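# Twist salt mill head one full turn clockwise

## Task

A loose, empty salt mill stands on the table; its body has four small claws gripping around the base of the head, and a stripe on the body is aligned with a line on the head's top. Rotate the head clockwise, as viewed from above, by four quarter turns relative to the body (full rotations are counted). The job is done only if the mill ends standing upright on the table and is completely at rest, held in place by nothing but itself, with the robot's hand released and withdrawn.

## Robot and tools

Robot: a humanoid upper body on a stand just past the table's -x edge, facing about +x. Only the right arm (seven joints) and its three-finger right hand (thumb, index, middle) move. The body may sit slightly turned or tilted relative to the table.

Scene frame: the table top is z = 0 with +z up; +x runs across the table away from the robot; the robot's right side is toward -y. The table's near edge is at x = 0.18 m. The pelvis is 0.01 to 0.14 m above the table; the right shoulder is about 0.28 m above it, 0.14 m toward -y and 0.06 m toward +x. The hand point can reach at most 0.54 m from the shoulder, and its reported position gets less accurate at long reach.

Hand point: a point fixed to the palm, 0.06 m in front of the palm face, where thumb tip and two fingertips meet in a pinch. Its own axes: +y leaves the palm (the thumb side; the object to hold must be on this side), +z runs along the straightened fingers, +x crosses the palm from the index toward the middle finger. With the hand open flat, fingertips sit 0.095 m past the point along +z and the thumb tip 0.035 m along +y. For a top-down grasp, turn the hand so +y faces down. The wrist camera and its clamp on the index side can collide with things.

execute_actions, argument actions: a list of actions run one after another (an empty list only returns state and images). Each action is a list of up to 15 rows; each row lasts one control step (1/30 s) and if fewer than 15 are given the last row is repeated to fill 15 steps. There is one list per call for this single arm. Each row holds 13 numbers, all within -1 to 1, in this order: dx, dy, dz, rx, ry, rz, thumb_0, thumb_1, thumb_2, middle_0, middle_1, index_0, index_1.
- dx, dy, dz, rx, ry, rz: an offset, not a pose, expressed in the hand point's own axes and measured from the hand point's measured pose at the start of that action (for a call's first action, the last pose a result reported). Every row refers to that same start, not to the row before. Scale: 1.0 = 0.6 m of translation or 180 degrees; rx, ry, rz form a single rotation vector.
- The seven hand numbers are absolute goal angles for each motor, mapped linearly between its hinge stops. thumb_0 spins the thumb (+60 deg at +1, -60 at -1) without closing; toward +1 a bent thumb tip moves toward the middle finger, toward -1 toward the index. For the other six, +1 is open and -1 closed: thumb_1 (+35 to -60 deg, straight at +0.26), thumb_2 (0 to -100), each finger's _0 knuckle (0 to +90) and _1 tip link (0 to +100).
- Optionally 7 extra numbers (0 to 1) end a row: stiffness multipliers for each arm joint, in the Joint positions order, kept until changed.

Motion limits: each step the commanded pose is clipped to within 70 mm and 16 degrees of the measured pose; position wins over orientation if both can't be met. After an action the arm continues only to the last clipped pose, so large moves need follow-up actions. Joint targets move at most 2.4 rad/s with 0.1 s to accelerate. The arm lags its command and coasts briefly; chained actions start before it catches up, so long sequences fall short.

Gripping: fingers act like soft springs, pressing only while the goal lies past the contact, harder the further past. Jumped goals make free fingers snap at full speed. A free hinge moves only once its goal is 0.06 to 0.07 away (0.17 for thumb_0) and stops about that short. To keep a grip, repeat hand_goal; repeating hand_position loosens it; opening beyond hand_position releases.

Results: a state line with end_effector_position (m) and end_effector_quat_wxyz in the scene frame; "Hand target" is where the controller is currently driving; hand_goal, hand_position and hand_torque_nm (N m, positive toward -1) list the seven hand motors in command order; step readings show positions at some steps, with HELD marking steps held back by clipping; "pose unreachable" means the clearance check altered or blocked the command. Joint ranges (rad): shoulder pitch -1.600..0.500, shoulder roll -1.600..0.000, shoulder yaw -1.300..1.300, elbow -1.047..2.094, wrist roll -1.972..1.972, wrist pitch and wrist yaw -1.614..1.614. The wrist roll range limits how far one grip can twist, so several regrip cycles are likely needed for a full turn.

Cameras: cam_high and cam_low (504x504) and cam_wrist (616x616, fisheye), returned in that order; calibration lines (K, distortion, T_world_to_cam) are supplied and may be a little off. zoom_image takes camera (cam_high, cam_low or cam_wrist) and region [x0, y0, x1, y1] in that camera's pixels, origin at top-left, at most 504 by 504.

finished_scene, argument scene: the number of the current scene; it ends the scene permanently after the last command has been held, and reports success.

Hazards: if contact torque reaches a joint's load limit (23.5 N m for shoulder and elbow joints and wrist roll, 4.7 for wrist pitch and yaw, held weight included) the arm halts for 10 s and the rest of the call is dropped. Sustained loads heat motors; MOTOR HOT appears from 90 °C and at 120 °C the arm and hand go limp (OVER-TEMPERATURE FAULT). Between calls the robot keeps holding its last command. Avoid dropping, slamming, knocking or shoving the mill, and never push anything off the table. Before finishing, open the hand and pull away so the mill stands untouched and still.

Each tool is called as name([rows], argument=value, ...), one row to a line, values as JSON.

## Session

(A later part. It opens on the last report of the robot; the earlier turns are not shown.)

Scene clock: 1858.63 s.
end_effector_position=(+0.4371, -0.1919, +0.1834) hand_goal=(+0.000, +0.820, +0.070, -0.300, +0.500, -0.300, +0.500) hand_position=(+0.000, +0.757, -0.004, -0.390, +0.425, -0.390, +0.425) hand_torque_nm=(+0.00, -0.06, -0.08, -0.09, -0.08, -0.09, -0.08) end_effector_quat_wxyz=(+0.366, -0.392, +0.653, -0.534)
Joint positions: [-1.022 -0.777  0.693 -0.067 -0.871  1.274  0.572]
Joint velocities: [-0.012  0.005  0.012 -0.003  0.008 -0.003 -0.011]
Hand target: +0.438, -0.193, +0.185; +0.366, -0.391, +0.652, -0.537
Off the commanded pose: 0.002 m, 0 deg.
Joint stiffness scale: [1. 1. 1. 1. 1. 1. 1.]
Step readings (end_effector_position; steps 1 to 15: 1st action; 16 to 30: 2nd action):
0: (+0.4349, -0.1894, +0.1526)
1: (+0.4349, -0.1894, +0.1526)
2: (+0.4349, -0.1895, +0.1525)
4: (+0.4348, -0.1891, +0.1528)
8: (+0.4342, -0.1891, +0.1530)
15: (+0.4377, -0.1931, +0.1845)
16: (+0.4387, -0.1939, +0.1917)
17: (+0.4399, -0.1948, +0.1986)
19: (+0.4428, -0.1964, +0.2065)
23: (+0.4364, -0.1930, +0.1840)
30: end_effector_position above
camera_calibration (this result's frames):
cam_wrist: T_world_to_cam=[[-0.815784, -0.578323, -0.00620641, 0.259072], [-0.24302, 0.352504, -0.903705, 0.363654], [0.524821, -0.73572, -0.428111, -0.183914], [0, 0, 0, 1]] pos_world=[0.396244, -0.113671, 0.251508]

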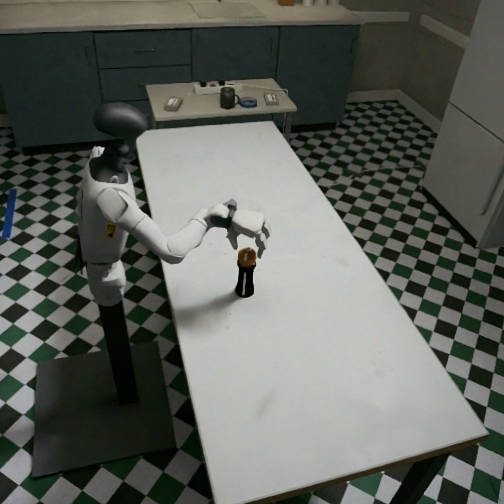

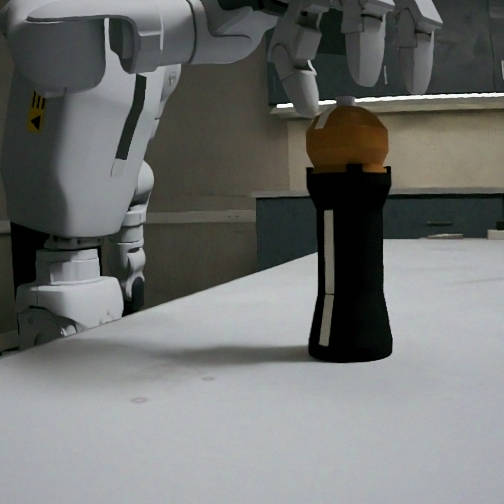

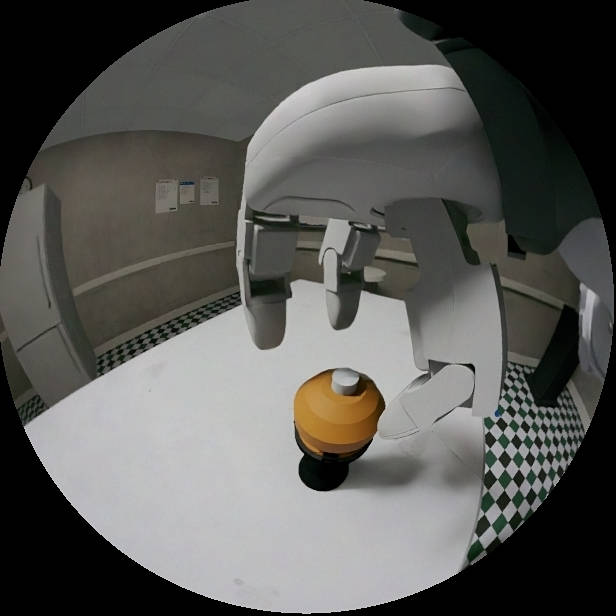

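execute_actions([
  [[0,-0.01,0,0,0,0,0,0.82,0.07,-0.3,0.5,-0.3,0.5],[0,-0.02,0,0,0,0,0,0.82,0.07,-0.3,0.5,-0.3,0.5],[0,-0.03,0,0,0,0,0,0.82,0.07,-0.3,0.5,-0.3,0.5],[0,-0.04,0,0,0,0,0,0.82,0.07,-0.3,0.5,-0.3,0.5],[0,-0.05,0,0,0,0,0,0.82,0.07,-0.3,0.5,-0.3,0.5],[0,-0.06,0,0,0,0,0,0.82,0.07,-0.3,0.5,-0.3,0.5],[0,-0.07,0,0,0,0,0,0.82,0.07,-0.3,0.5,-0.3,0.5],[0,-0.08,0,0,0,0,0,0.82,0.07,-0.3,0.5,-0.3,0.5],[0,-0.09,0,0,0,0,0,0.82,0.07,-0.3,0.5,-0.3,0.5],[0,-0.1,0,0,0,0,0,0.82,0.07,-0.3,0.5,-0.3,0.5]],
  [[0.02,0,-0.01,0,-0.01,0,0,0.82,0.07,-0.3,0.5,-0.3,0.5],[0.04,0,-0.02,0,-0.02,0,0,0.82,0.07,-0.3,0.5,-0.3,0.5],[0.06,0,-0.03,0,-0.03,0,0,0.82,0.07,-0.3,0.5,-0.3,0.5],[0.08,0,-0.04,0,-0.04,0,0,0.82,0.07,-0.3,0.5,-0.3,0.5],[0.1,0,-0.05,0,-0.05,0,0,0.82,0.07,-0.3,0.5,-0.3,0.5],[0.12,0,-0.06,0,-0.06,0,0,0.82,0.07,-0.3,0.5,-0.3,0.5],[0.14,0,-0.07,0,-0.07,0,0,0.82,0.07,-0.3,0.5,-0.3,0.5],[0.16,0,-0.08,0,-0.08,0,0,0.82,0.07,-0.3,0.5,-0.3,0.5]],
])

zoom_image(camera="cam_high", region=[210, 220, 290, 310])

zoom_image(camera="cam_low", region=[230, 60, 410, 370])

Scene clock: 1878.00 s.
end_effector_position=(+0.3621, -0.2629, +0.2473) hand_goal=(+0.000, +0.820, +0.070, -0.300, +0.500, -0.300, +0.500) hand_position=(+0.000, +0.757, -0.004, -0.390, +0.425, -0.390, +0.426) hand_torque_nm=(+0.00, -0.06, -0.08, -0.09, -0.08, -0.09, -0.08) end_effector_quat_wxyz=(+0.344, -0.441, +0.629, -0.540)
Joint positions: [-0.691 -1.374  0.334 -0.576 -0.627  1.199  0.742]
Joint velocities: [ 1.445 -0.219 -1.503 -0.678  0.796 -0.026 -0.732]
Hand target: +0.356, -0.266, +0.248; +0.366, -0.434, +0.625, -0.535
Off the commanded pose: 0.004 m, 14 deg.
Joint stiffness scale: [1. 1. 1. 1. 1. 1. 1.]
Step readings (end_effector_position; steps 1 to 15: 1st action; 16 to 30: 2nd action):
0: (+0.4371, -0.1919, +0.1835)
1: (+0.4371, -0.1919, +0.1835)
2: (+0.4371, -0.1919, +0.1835)
4: (+0.4360, -0.1922, +0.1858)
8: (+0.4399, -0.1962, +0.2126)
15: (+0.4437, -0.1989, +0.2485)
16: (+0.4434, -0.1987, +0.2476)
17: (+0.4429, -0.1988, +0.2463)
19: (+0.4379, -0.1988, +0.2446)
23: (+0.4081, -0.2326, +0.2462)
30: end_effector_position above
camera_calibration (this result's frames):
cam_wrist: T_world_to_cam=[[-0.780374, -0.618465, 0.0922888, 0.109493], [-0.312378, 0.257718, -0.914331, 0.431023], [0.541697, -0.74235, -0.394311, -0.185568], [0, 0, 0, 1]] pos_world=[0.32061, -0.181121, 0.310821]

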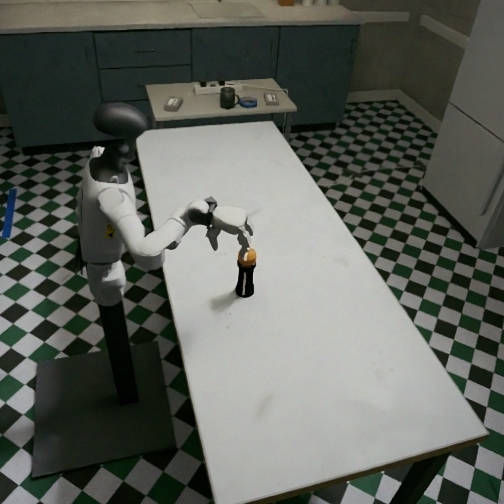

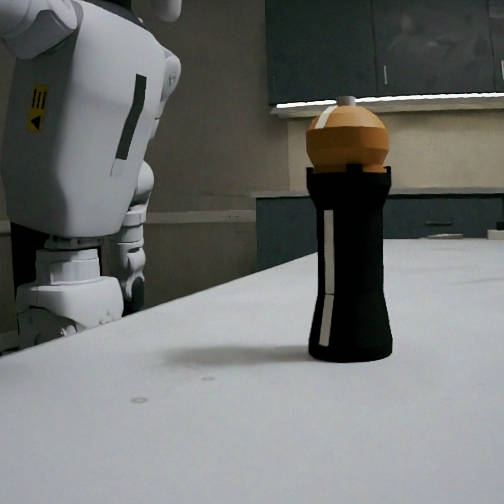

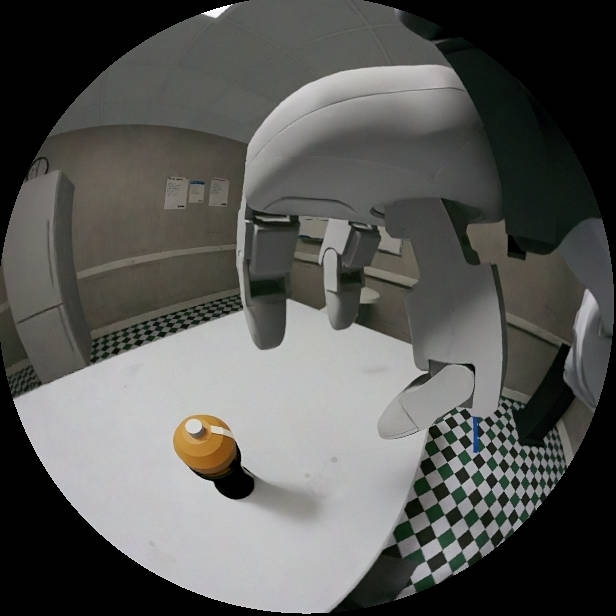

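Region (210, 220, 290, 310) of cam_high's 504x504 image, scaled by 5.600, with more detail than that image has.

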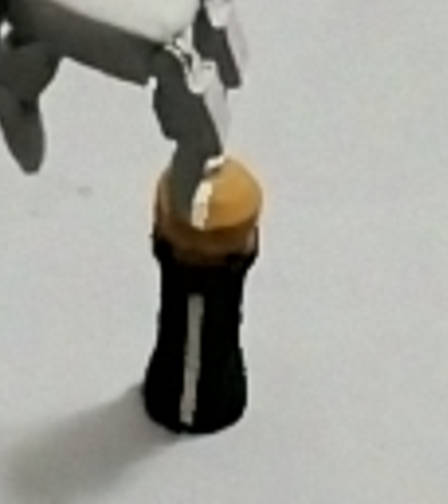

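Region (230, 60, 410, 370) of cam_low's 504x504 image, scaled by 1.626, with more detail than that image has; it fills the left 293 columns of this view, and the rest is white.

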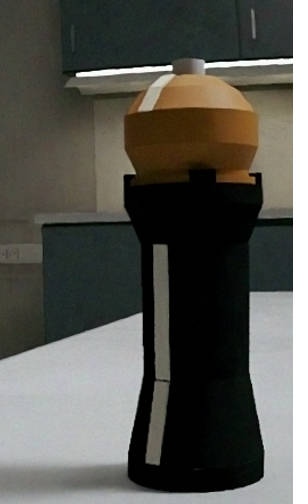

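finished_scene(scene=1)

The scene is finished: the task was done.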